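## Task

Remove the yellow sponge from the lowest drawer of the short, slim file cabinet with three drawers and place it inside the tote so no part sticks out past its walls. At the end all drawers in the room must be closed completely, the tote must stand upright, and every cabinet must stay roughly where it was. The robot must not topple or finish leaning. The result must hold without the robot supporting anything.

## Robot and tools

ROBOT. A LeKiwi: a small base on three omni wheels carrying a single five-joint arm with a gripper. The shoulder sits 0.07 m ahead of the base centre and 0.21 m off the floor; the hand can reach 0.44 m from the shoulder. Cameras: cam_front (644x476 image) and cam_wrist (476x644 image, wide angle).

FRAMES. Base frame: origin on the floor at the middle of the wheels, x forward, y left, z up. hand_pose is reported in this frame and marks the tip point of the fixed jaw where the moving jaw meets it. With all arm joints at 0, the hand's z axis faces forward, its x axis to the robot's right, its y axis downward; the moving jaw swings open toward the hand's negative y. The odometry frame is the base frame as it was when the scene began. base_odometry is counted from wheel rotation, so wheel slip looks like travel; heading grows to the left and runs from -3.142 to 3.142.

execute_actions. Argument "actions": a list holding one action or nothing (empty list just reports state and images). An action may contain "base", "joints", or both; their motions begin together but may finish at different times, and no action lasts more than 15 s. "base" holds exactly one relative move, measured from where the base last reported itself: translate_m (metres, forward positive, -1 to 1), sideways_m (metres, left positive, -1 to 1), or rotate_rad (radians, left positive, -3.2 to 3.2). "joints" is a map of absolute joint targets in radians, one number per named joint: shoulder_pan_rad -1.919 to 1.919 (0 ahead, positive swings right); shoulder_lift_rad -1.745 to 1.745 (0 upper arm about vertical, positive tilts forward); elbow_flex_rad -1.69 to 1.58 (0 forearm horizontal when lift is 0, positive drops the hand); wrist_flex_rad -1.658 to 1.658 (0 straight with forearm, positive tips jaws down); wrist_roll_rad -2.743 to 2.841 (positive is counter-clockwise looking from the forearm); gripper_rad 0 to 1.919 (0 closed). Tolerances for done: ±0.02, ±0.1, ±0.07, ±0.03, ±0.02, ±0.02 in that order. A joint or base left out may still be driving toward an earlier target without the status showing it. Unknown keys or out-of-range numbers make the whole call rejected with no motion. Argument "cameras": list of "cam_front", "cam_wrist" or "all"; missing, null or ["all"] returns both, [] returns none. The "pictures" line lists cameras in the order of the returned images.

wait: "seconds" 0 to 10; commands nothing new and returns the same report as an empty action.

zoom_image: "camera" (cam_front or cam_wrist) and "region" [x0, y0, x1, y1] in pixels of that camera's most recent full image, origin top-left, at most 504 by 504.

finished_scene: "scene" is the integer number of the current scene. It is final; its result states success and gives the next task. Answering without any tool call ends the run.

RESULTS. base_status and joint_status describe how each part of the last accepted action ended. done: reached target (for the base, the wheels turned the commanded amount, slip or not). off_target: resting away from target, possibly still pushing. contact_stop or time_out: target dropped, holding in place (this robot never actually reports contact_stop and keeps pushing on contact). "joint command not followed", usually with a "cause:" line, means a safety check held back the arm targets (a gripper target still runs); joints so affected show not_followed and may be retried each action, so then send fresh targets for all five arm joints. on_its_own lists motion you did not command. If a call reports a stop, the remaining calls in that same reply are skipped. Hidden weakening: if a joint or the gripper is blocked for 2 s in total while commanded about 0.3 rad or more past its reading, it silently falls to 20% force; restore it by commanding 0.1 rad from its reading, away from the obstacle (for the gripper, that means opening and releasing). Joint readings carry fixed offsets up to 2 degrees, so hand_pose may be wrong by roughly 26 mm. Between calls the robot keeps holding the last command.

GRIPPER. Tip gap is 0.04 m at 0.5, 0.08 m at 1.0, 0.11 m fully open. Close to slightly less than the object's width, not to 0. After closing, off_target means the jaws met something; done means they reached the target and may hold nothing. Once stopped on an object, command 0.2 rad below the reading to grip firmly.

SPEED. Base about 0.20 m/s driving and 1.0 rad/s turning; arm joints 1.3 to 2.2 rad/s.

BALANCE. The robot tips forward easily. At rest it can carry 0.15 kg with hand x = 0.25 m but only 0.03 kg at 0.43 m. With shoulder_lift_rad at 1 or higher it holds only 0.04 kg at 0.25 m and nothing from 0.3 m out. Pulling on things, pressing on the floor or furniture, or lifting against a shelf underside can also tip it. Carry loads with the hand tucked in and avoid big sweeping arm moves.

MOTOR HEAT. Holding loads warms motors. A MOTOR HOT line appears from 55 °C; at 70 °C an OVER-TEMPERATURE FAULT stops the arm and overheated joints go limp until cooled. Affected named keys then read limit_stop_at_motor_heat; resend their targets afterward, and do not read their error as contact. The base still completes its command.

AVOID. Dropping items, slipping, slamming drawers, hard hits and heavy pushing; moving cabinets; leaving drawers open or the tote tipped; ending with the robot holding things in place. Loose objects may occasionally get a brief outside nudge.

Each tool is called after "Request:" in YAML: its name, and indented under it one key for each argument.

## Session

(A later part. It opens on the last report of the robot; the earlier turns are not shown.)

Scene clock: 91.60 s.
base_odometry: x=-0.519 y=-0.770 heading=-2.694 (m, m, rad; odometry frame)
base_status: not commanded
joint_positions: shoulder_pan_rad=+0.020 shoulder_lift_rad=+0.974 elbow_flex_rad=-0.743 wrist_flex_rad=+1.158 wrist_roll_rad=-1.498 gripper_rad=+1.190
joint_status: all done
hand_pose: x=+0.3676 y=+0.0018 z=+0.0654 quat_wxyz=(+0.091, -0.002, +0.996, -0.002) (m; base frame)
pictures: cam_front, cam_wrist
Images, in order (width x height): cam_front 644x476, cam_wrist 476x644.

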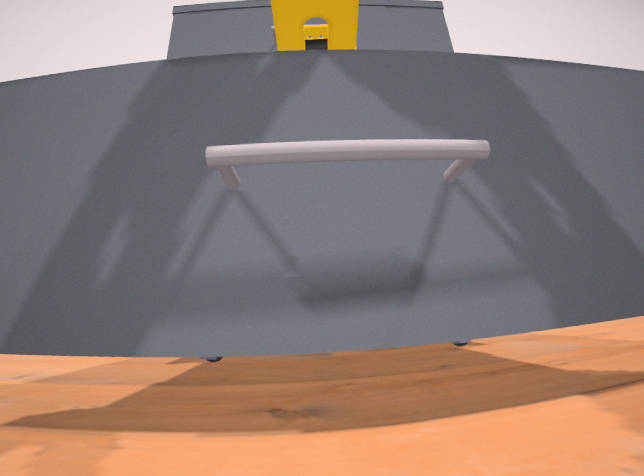

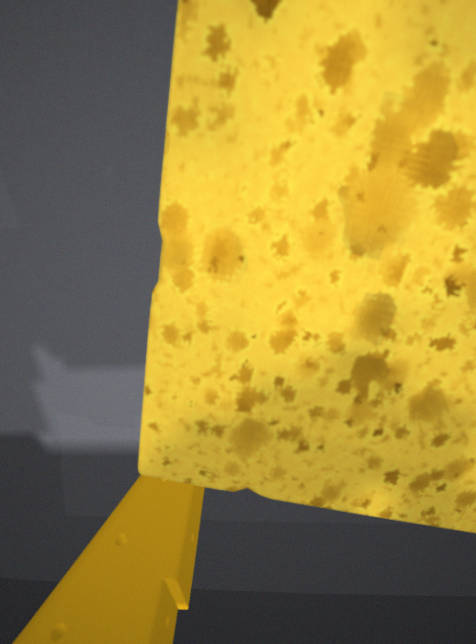

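Request:
execute_actions:
  actions:
    - {"joints":{"shoulder_lift_rad":0.65}}
  cameras: []

Request:
execute_actions:
  actions:
    - {"joints":{"shoulder_pan_rad":-0.07,"elbow_flex_rad":-0.85,"wrist_flex_rad":1.1},"base":{"translate_m":0.035}}
  cameras: ["cam_wrist"]

Request:
execute_actions:
  actions:
    - {"joints":{"shoulder_lift_rad":1.0}}

Scene clock: 95.37 s.
base_odometry: x=-0.519 y=-0.770 heading=-2.694 (m, m, rad; odometry frame)
base_status: not commanded
joint_positions: shoulder_pan_rad=+0.020 shoulder_lift_rad=+0.713 elbow_flex_rad=-0.742 wrist_flex_rad=+1.158 wrist_roll_rad=-1.498 gripper_rad=+1.190
joint_status: all done
hand_pose: x=+0.3953 y=+0.0013 z=+0.1396 quat_wxyz=(+0.219, -0.002, +0.976, -0.005) (m; base frame)
pictures: none
No camera images: the call's "cameras" was empty. Leave "cameras" out to get every camera's image.

Scene clock: 96.37 s.
base_odometry: x=-0.550 y=-0.785 heading=-2.694 (m, m, rad; odometry frame)
base_status: done
joint_positions: shoulder_pan_rad=-0.060 shoulder_lift_rad=+0.713 elbow_flex_rad=-0.816 wrist_flex_rad=+1.112 wrist_roll_rad=-1.498 gripper_rad=+1.190
joint_status: all done
hand_pose: x=+0.4099 y=+0.0284 z=+0.1587 quat_wxyz=(+0.277, -0.040, +0.960, +0.005) (m; base frame)
pictures: cam_wrist
Images, in order (width x height): cam_wrist 476x644.

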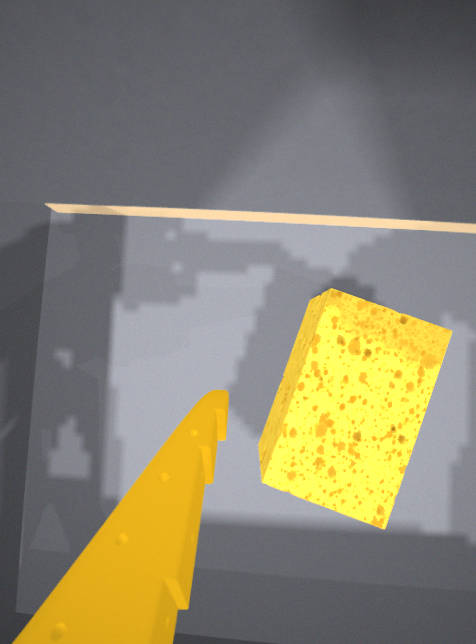

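Scene clock: 97.30 s.
base_odometry: x=-0.550 y=-0.785 heading=-2.694 (m, m, rad; odometry frame)
base_status: not commanded
joint_positions: shoulder_pan_rad=-0.060 shoulder_lift_rad=+1.020 elbow_flex_rad=-0.823 wrist_flex_rad=+1.110 wrist_roll_rad=-1.498 gripper_rad=+1.192
joint_status: all done
hand_pose: x=+0.3818 y=+0.0267 z=+0.0677 quat_wxyz=(+0.132, -0.042, +0.990, +0.002) (m; base frame)
pictures: cam_front, cam_wrist
Images, in order (width x height): cam_front 644x476, cam_wrist 476x644.

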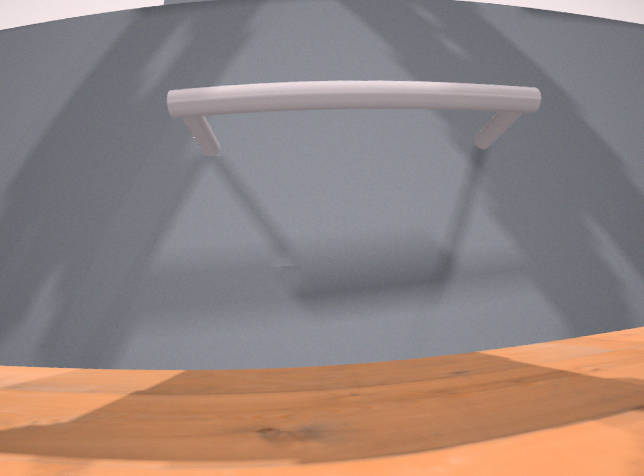

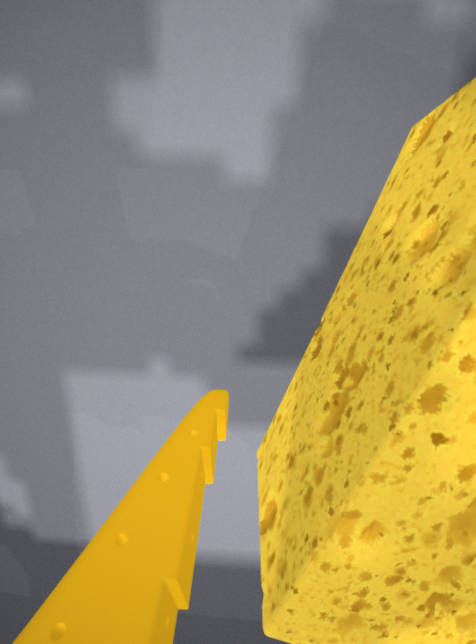

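Close.

Request:
execute_actions:
  actions:
    - {"joints":{"gripper_rad":0.55}}
  cameras: []

Request:
execute_actions:
  actions:
    - {"joints":{"shoulder_lift_rad":0.2}}

Scene clock: 100.73 s.
base_odometry: x=-0.550 y=-0.785 heading=-2.694 (m, m, rad; odometry frame)
base_status: not commanded
joint_positions: shoulder_pan_rad=-0.060 shoulder_lift_rad=+1.009 elbow_flex_rad=-0.846 wrist_flex_rad=+1.106 wrist_roll_rad=-1.498 gripper_rad=+0.822
joint_status: gripper_rad off_target (ended at +0.822, target +0.550)
hand_pose: x=+0.3879 y=+0.0271 z=+0.0751 quat_wxyz=(+0.151, -0.041, +0.988, +0.003) (m; base frame)
pictures: none
No camera images: the call's "cameras" was empty. Leave "cameras" out to get every camera's image.

Scene clock: 101.80 s.
base_odometry: x=-0.550 y=-0.785 heading=-2.692 (m, m, rad; odometry frame)
base_status: not commanded
joint_positions: shoulder_pan_rad=-0.065 shoulder_lift_rad=+0.397 elbow_flex_rad=-0.754 wrist_flex_rad=+1.158 wrist_roll_rad=-1.500 gripper_rad=+0.790
joint_status: shoulder_lift_rad off_target (ended at +0.397, target +0.200)
on_its_own: gripper_rad moved -0.032 toward your old target +0.550
hand_pose: x=+0.4016 y=+0.0294 z=+0.2385 quat_wxyz=(+0.376, -0.040, +0.926, +0.008) (m; base frame)
pictures: cam_front, cam_wrist
Images, in order (width x height): cam_front 644x476, cam_wrist 476x644.

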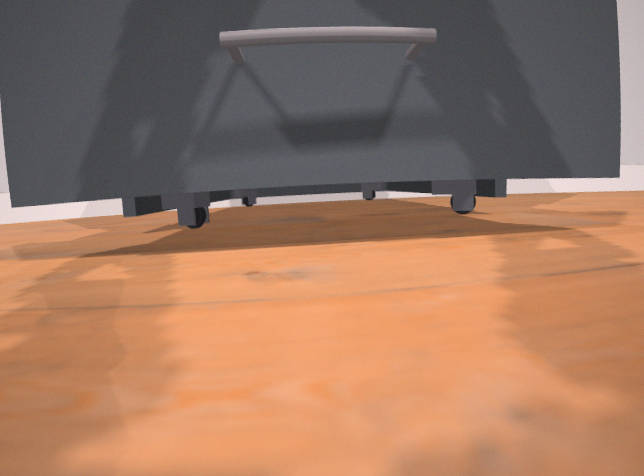

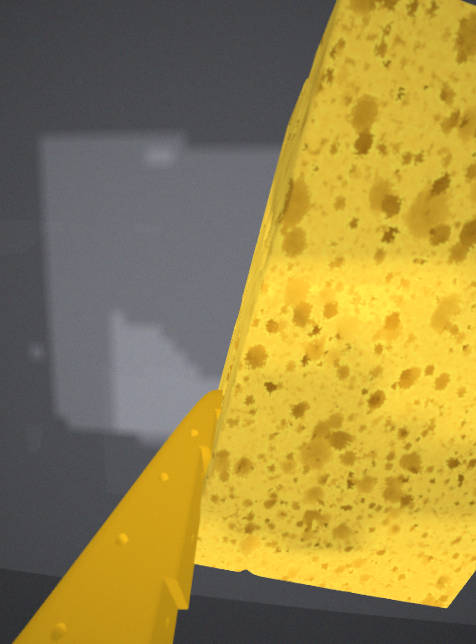

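Request:
execute_actions:
  actions:
    - {"joints":{"shoulder_lift_rad":0.55,"elbow_flex_rad":-0.75,"wrist_flex_rad":1.4}}

Scene clock: 104.27 s.
base_odometry: x=-0.550 y=-0.786 heading=-2.692 (m, m, rad; odometry frame)
base_status: not commanded
joint_positions: shoulder_pan_rad=-0.066 shoulder_lift_rad=+0.572 elbow_flex_rad=-0.745 wrist_flex_rad=+1.394 wrist_roll_rad=-1.500 gripper_rad=+0.788
joint_status: all done
hand_pose: x=+0.3673 y=+0.0277 z=+0.1659 quat_wxyz=(+0.174, -0.044, +0.984, +0.004) (m; base frame)
pictures: cam_front, cam_wrist
Images, in order (width x height): cam_front 644x476, cam_wrist 476x644.

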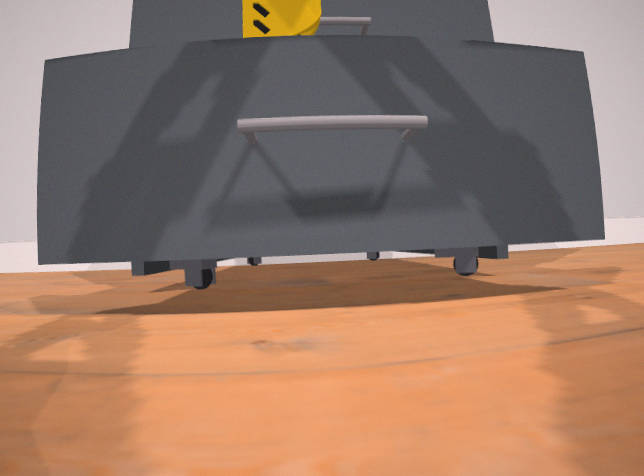

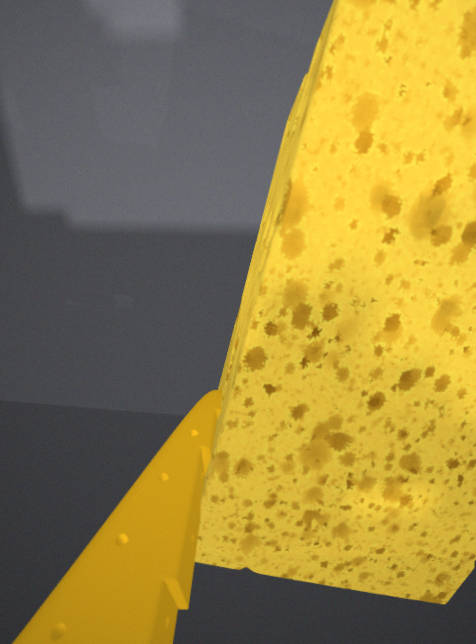

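Request:
execute_actions:
  actions:
    - {"base":{"translate_m":-0.08},"joints":{"shoulder_lift_rad":0.3,"elbow_flex_rad":-0.5,"wrist_flex_rad":1.65}}

Scene clock: 107.33 s.
base_odometry: x=-0.478 y=-0.751 heading=-2.692 (m, m, rad; odometry frame)
base_status: done
joint_positions: shoulder_pan_rad=-0.071 shoulder_lift_rad=+0.317 elbow_flex_rad=-0.496 wrist_flex_rad=+1.644 wrist_roll_rad=-1.500 gripper_rad=+0.756
joint_status: all done
on_its_own: gripper_rad moved -0.032 toward your old target +0.550
hand_pose: x=+0.3064 y=+0.0247 z=+0.1766 quat_wxyz=(+0.053, -0.046, +0.998, +0.001) (m; base frame)
pictures: cam_front, cam_wrist
Images, in order (width x height): cam_front 644x476, cam_wrist 476x644.

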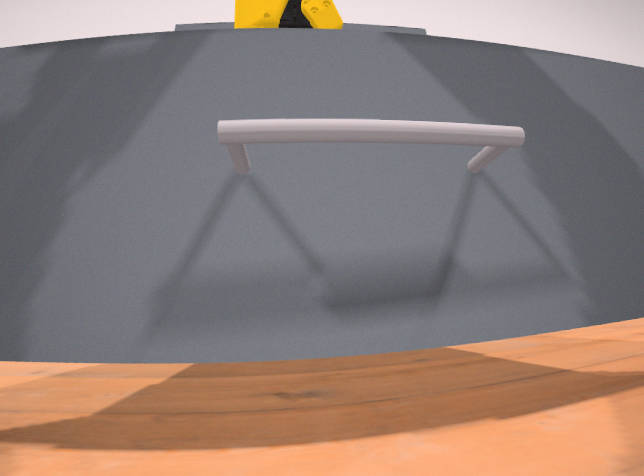

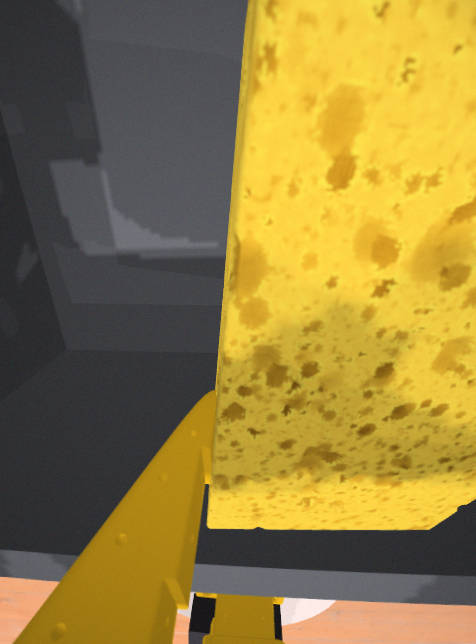

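Level again, drawer opened further. Lift up.

Request:
execute_actions:
  actions:
    - {"joints":{"shoulder_lift_rad":0.0,"elbow_flex_rad":-0.8,"wrist_flex_rad":1.65}}
  cameras: []

Request:
execute_actions:
  actions:
    - {"joints":{"shoulder_lift_rad":-0.5,"elbow_flex_rad":-0.6,"wrist_flex_rad":1.5},"base":{"translate_m":-0.2}}

Scene clock: 110.07 s.
base_odometry: x=-0.478 y=-0.751 heading=-2.692 (m, m, rad; odometry frame)
base_status: not commanded
joint_positions: shoulder_pan_rad=-0.071 shoulder_lift_rad=+0.039 elbow_flex_rad=-0.770 wrist_flex_rad=+1.649 wrist_roll_rad=-1.500 gripper_rad=+0.756
joint_status: all done
hand_pose: x=+0.3228 y=+0.0259 z=+0.2863 quat_wxyz=(+0.320, -0.044, +0.946, +0.008) (m; base frame)
pictures: none
No camera images: the call's "cameras" was empty. Leave "cameras" out to get every camera's image.

Scene clock: 112.03 s.
base_odometry: x=-0.299 y=-0.664 heading=-2.692 (m, m, rad; odometry frame)
base_status: done
joint_positions: shoulder_pan_rad=-0.071 shoulder_lift_rad=-0.479 elbow_flex_rad=-0.598 wrist_flex_rad=+1.515 wrist_roll_rad=-1.500 gripper_rad=+0.756
joint_status: all done
hand_pose: x=+0.2739 y=+0.0224 z=+0.3744 quat_wxyz=(+0.536, -0.039, +0.843, +0.013) (m; base frame)
pictures: cam_front, cam_wrist
Images, in order (width x height): cam_front 644x476, cam_wrist 476x644.

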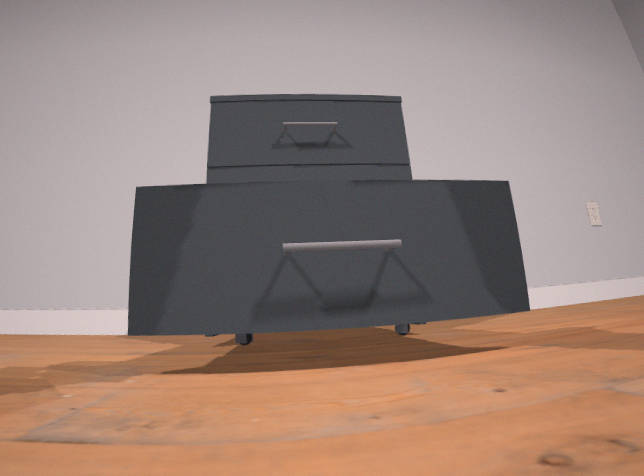

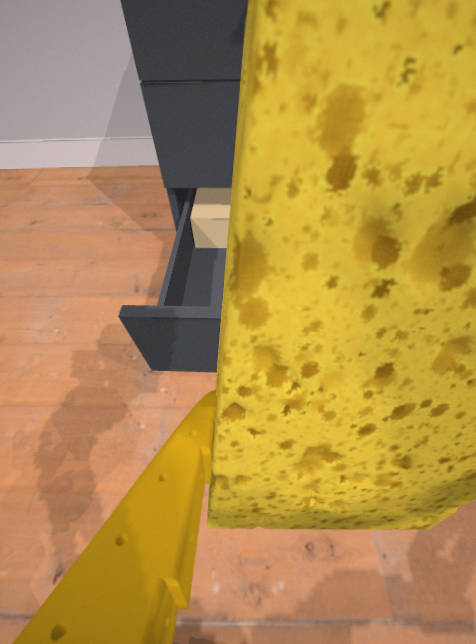

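Request:
execute_actions:
  actions:
    - {"joints":{"shoulder_pan_rad":1.6,"shoulder_lift_rad":-0.9}}
  cameras: []

Request:
execute_actions:
  actions:
    - {"base":{"translate_m":0.5}}
  cameras: ["cam_front"]

Request:
execute_actions:
  actions:
    - {"base":{"translate_m":0.08}}
  cameras: []

Request:
execute_actions:
  actions:
    - {"base":{"translate_m":-0.45}}
  cameras: ["cam_front"]

Scene clock: 117.40 s.
base_odometry: x=-0.299 y=-0.664 heading=-2.692 (m, m, rad; odometry frame)
base_status: not commanded
joint_positions: shoulder_pan_rad=+1.589 shoulder_lift_rad=-0.896 elbow_flex_rad=-0.598 wrist_flex_rad=+1.515 wrist_roll_rad=-1.500 gripper_rad=+0.756
joint_status: all done
hand_pose: x=+0.0724 y=-0.1257 z=+0.4322 quat_wxyz=(+0.485, +0.504, +0.506, -0.505) (m; base frame)
pictures: none
No camera images: the call's "cameras" was empty. Leave "cameras" out to get every camera's image.

Scene clock: 120.87 s.
base_odometry: x=-0.749 y=-0.881 heading=-2.692 (m, m, rad; odometry frame)
base_status: done
joint_positions: shoulder_pan_rad=+1.590 shoulder_lift_rad=-0.898 elbow_flex_rad=-0.598 wrist_flex_rad=+1.515 wrist_roll_rad=-1.500 gripper_rad=+0.756
joint_status: not commanded
hand_pose: x=+0.0723 y=-0.1254 z=+0.4323 quat_wxyz=(+0.485, +0.504, +0.506, -0.505) (m; base frame)
pictures: cam_front
Images, in order (width x height): cam_front 644x476.

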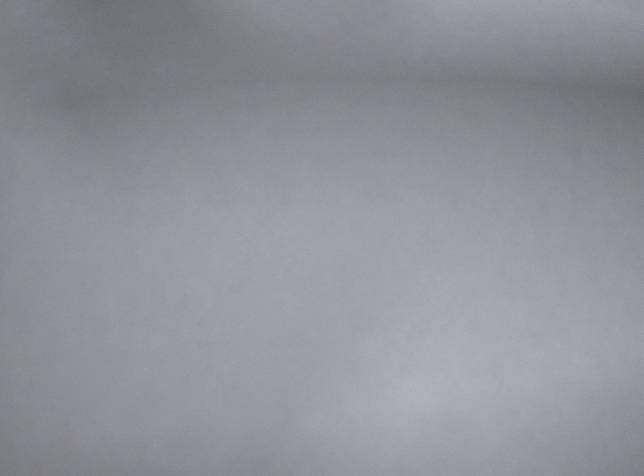

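Scene clock: 122.20 s.
base_odometry: x=-0.820 y=-0.916 heading=-2.692 (m, m, rad; odometry frame)
base_status: done
joint_positions: shoulder_pan_rad=+1.590 shoulder_lift_rad=-0.898 elbow_flex_rad=-0.598 wrist_flex_rad=+1.515 wrist_roll_rad=-1.500 gripper_rad=+0.756
joint_status: not commanded
hand_pose: x=+0.0723 y=-0.1254 z=+0.4323 quat_wxyz=(+0.485, +0.504, +0.506, -0.505) (m; base frame)
pictures: none
No camera images: the call's "cameras" was empty. Leave "cameras" out to get every camera's image.

Scene clock: 125.43 s.
base_odometry: x=-0.415 y=-0.721 heading=-2.692 (m, m, rad; odometry frame)
base_status: done
joint_positions: shoulder_pan_rad=+1.590 shoulder_lift_rad=-0.898 elbow_flex_rad=-0.598 wrist_flex_rad=+1.515 wrist_roll_rad=-1.500 gripper_rad=+0.756
joint_status: not commanded
hand_pose: x=+0.0723 y=-0.1254 z=+0.4323 quat_wxyz=(+0.485, +0.504, +0.506, -0.505) (m; base frame)
pictures: cam_front
Images, in order (width x height): cam_front 644x476.

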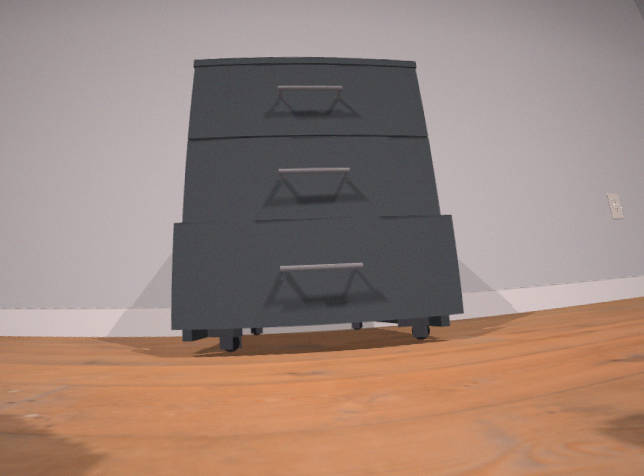

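Still ~5 cm open.

Request:
execute_actions:
  actions:
    - {"base":{"translate_m":0.53}}
  cameras: []

Request:
execute_actions:
  actions:
    - {"base":{"translate_m":-0.5}}
  cameras: ["cam_front"]

Scene clock: 131.27 s.
base_odometry: x=-0.892 y=-0.951 heading=-2.691 (m, m, rad; odometry frame)
base_status: done
joint_positions: shoulder_pan_rad=+1.590 shoulder_lift_rad=-0.901 elbow_flex_rad=-0.598 wrist_flex_rad=+1.515 wrist_roll_rad=-1.500 gripper_rad=+0.756
joint_status: not commanded
hand_pose: x=+0.0723 y=-0.1247 z=+0.4326 quat_wxyz=(+0.485, +0.503, +0.505, -0.506) (m; base frame)
pictures: none
No camera images: the call's "cameras" was empty. Leave "cameras" out to get every camera's image.

Scene clock: 134.73 s.
base_odometry: x=-0.442 y=-0.733 heading=-2.691 (m, m, rad; odometry frame)
base_status: done
joint_positions: shoulder_pan_rad=+1.590 shoulder_lift_rad=-0.901 elbow_flex_rad=-0.598 wrist_flex_rad=+1.515 wrist_roll_rad=-1.500 gripper_rad=+0.756
joint_status: not commanded
hand_pose: x=+0.0723 y=-0.1247 z=+0.4326 quat_wxyz=(+0.485, +0.503, +0.505, -0.506) (m; base frame)
pictures: cam_front
Images, in order (width x height): cam_front 644x476.

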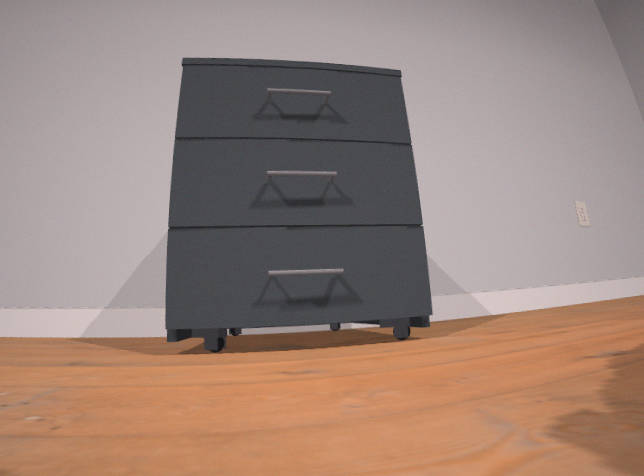

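Request:
execute_actions:
  actions:
    - {"base":{"rotate_rad":-1.4},"joints":{"shoulder_pan_rad":0,"shoulder_lift_rad":-0.5}}

Scene clock: 140.20 s.
base_odometry: x=-0.442 y=-0.733 heading=+2.195 (m, m, rad; odometry frame)
base_status: done
joint_positions: shoulder_pan_rad=+0.010 shoulder_lift_rad=-0.501 elbow_flex_rad=-0.598 wrist_flex_rad=+1.515 wrist_roll_rad=-1.500 gripper_rad=+0.756
joint_status: all done
hand_pose: x=+0.2714 y=+0.0056 z=+0.3782 quat_wxyz=(+0.545, -0.005, +0.838, -0.009) (m; base frame)
pictures: cam_front, cam_wrist
Images, in order (width x height): cam_front 644x476, cam_wrist 476x644.

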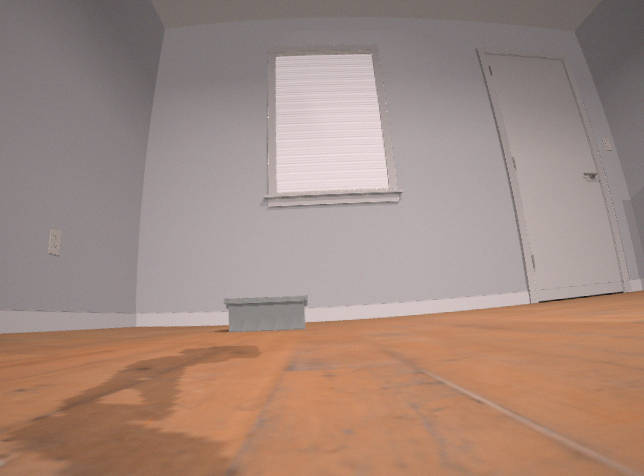

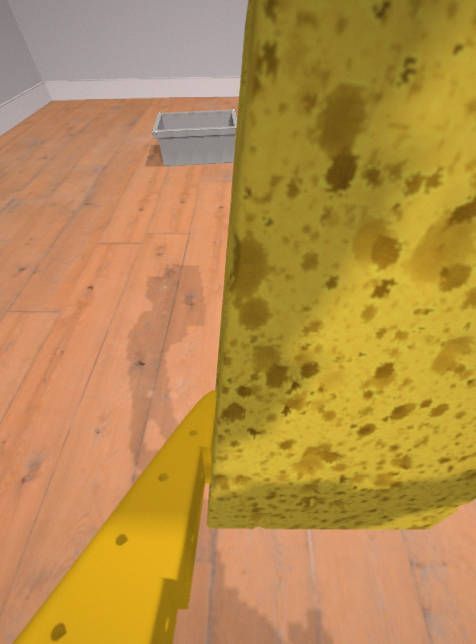

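Request:
execute_actions:
  actions:
    - {"base":{"rotate_rad":0.17}}
  cameras: []

Request:
execute_actions:
  actions:
    - {"base":{"translate_m":0.8}}

Scene clock: 143.97 s.
base_odometry: x=-0.442 y=-0.733 heading=+2.361 (m, m, rad; odometry frame)
base_status: done
joint_positions: shoulder_pan_rad=+0.010 shoulder_lift_rad=-0.501 elbow_flex_rad=-0.598 wrist_flex_rad=+1.515 wrist_roll_rad=-1.500 gripper_rad=+0.756
joint_status: not commanded
hand_pose: x=+0.2714 y=+0.0056 z=+0.3782 quat_wxyz=(+0.545, -0.005, +0.838, -0.009) (m; base frame)
pictures: none
No camera images: the call's "cameras" was empty. Leave "cameras" out to get every camera's image.

Scene clock: 148.93 s.
base_odometry: x=-1.010 y=-0.171 heading=+2.362 (m, m, rad; odometry frame)
base_status: done
joint_positions: shoulder_pan_rad=+0.010 shoulder_lift_rad=-0.501 elbow_flex_rad=-0.598 wrist_flex_rad=+1.515 wrist_roll_rad=-1.500 gripper_rad=+0.756
joint_status: not commanded
hand_pose: x=+0.2714 y=+0.0056 z=+0.3782 quat_wxyz=(+0.545, -0.005, +0.838, -0.009) (m; base frame)
pictures: cam_front, cam_wrist
Images, in order (width x height): cam_front 644x476, cam_wrist 476x644.

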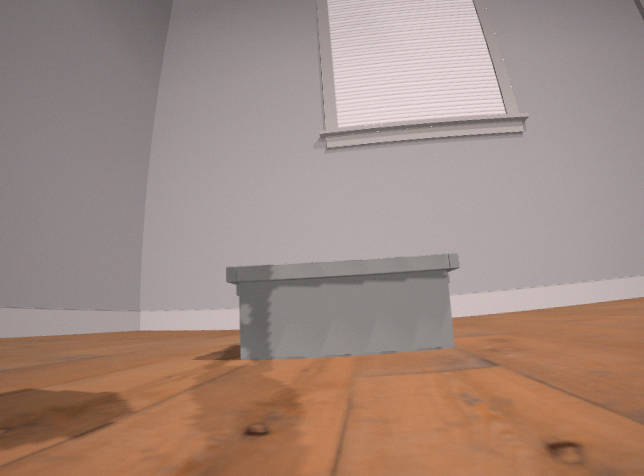

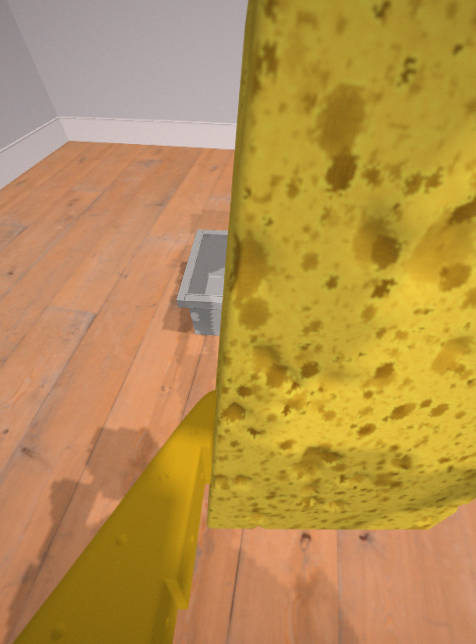

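Request:
execute_actions:
  actions:
    - {"base":{"translate_m":0.32}}
  cameras: []

Request:
execute_actions:
  actions:
    - {"joints":{"shoulder_lift_rad":0.3,"elbow_flex_rad":-0.5,"wrist_flex_rad":1.65}}

Scene clock: 154.30 s.
base_odometry: x=-1.238 y=+0.054 heading=+2.361 (m, m, rad; odometry frame)
base_status: done
joint_positions: shoulder_pan_rad=+0.010 shoulder_lift_rad=-0.501 elbow_flex_rad=-0.598 wrist_flex_rad=+1.515 wrist_roll_rad=-1.500 gripper_rad=+0.756
joint_status: not commanded
hand_pose: x=+0.2714 y=+0.0056 z=+0.3782 quat_wxyz=(+0.545, -0.005, +0.838, -0.009) (m; base frame)
pictures: none
No camera images: the call's "cameras" was empty. Leave "cameras" out to get every camera's image.

Scene clock: 155.33 s.
base_odometry: x=-1.238 y=+0.054 heading=+2.361 (m, m, rad; odometry frame)
base_status: not commanded
joint_positions: shoulder_pan_rad=+0.010 shoulder_lift_rad=+0.314 elbow_flex_rad=-0.493 wrist_flex_rad=+1.646 wrist_roll_rad=-1.500 gripper_rad=+0.756
joint_status: all done
hand_pose: x=+0.3070 y=+0.0052 z=+0.1768 quat_wxyz=(+0.052, -0.006, +0.999, -0.001) (m; base frame)
pictures: cam_front, cam_wrist
Images, in order (width x height): cam_front 644x476, cam_wrist 476x644.

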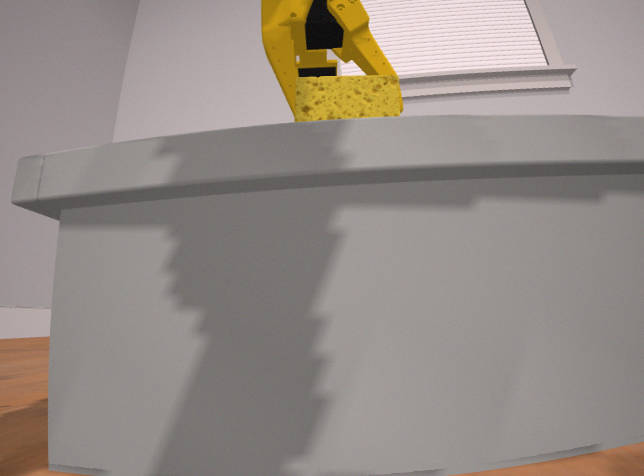

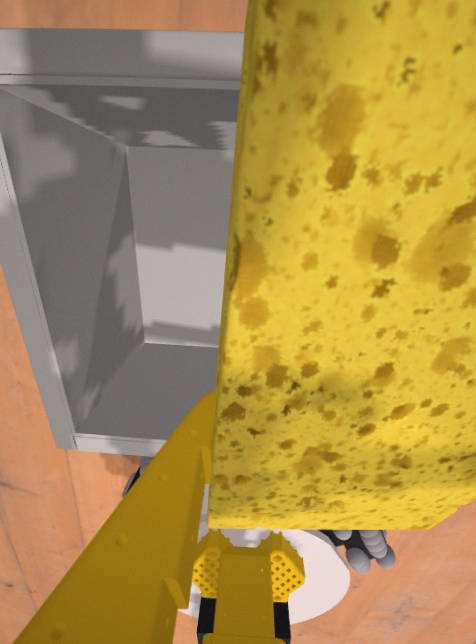

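Request:
execute_actions:
  actions:
    - {"joints":{"shoulder_lift_rad":0.6,"elbow_flex_rad":-0.45,"wrist_flex_rad":1.45}}
  cameras: []

Request:
execute_actions:
  actions:
    - {"joints":{"gripper_rad":1.3}}
  cameras: []

Request:
execute_actions:
  actions:
    - {"joints":{"shoulder_lift_rad":-0.1,"elbow_flex_rad":-0.7,"wrist_flex_rad":1.6}}

Scene clock: 159.60 s.
base_odometry: x=-1.238 y=+0.054 heading=+2.361 (m, m, rad; odometry frame)
base_status: not commanded
joint_positions: shoulder_pan_rad=+0.010 shoulder_lift_rad=+0.618 elbow_flex_rad=-0.444 wrist_flex_rad=+1.457 wrist_roll_rad=-1.500 gripper_rad=+0.756
joint_status: all done
hand_pose: x=+0.3093 y=+0.0052 z=+0.1061 quat_wxyz=(-0.030, -0.006, +1.000, +0.000) (m; base frame)
pictures: none
No camera images: the call's "cameras" was empty. Leave "cameras" out to get every camera's image.

Scene clock: 160.50 s.
base_odometry: x=-1.238 y=+0.054 heading=+2.361 (m, m, rad; odometry frame)
base_status: not commanded
joint_positions: shoulder_pan_rad=+0.010 shoulder_lift_rad=+0.618 elbow_flex_rad=-0.444 wrist_flex_rad=+1.457 wrist_roll_rad=-1.500 gripper_rad=+1.288
joint_status: all done
hand_pose: x=+0.3093 y=+0.0052 z=+0.1061 quat_wxyz=(-0.030, -0.006, +1.000, +0.000) (m; base frame)
pictures: none
No camera images: the call's "cameras" was empty. Leave "cameras" out to get every camera's image.

Scene clock: 161.50 s.
base_odometry: x=-1.238 y=+0.054 heading=+2.361 (m, m, rad; odometry frame)
base_status: not commanded
joint_positions: shoulder_pan_rad=+0.010 shoulder_lift_rad=-0.063 elbow_flex_rad=-0.676 wrist_flex_rad=+1.598 wrist_roll_rad=-1.500 gripper_rad=+1.290
joint_status: all done
hand_pose: x=+0.3190 y=+0.0051 z=+0.2960 quat_wxyz=(+0.349, -0.006, +0.937, -0.006) (m; base frame)
pictures: cam_front, cam_wrist
Images, in order (width x height): cam_front 644x476, cam_wrist 476x644.

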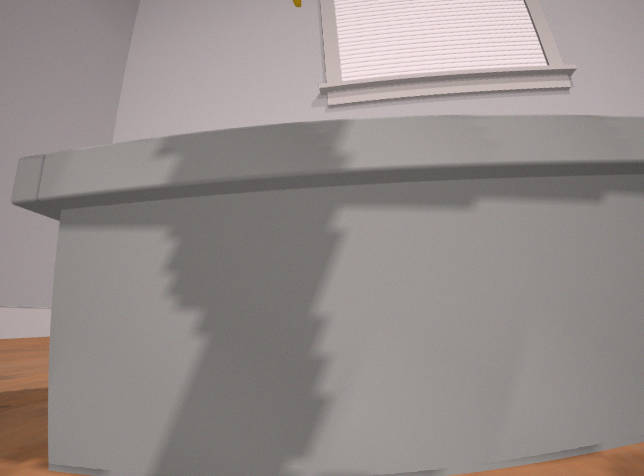

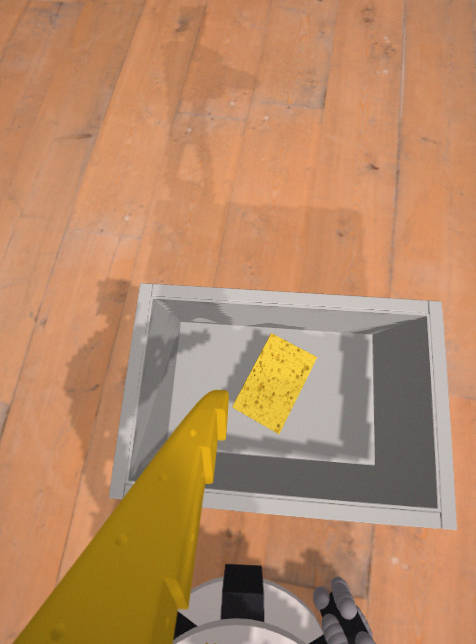

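Request:
finished_scene:
  scene: 1

The scene is finished: the task was done.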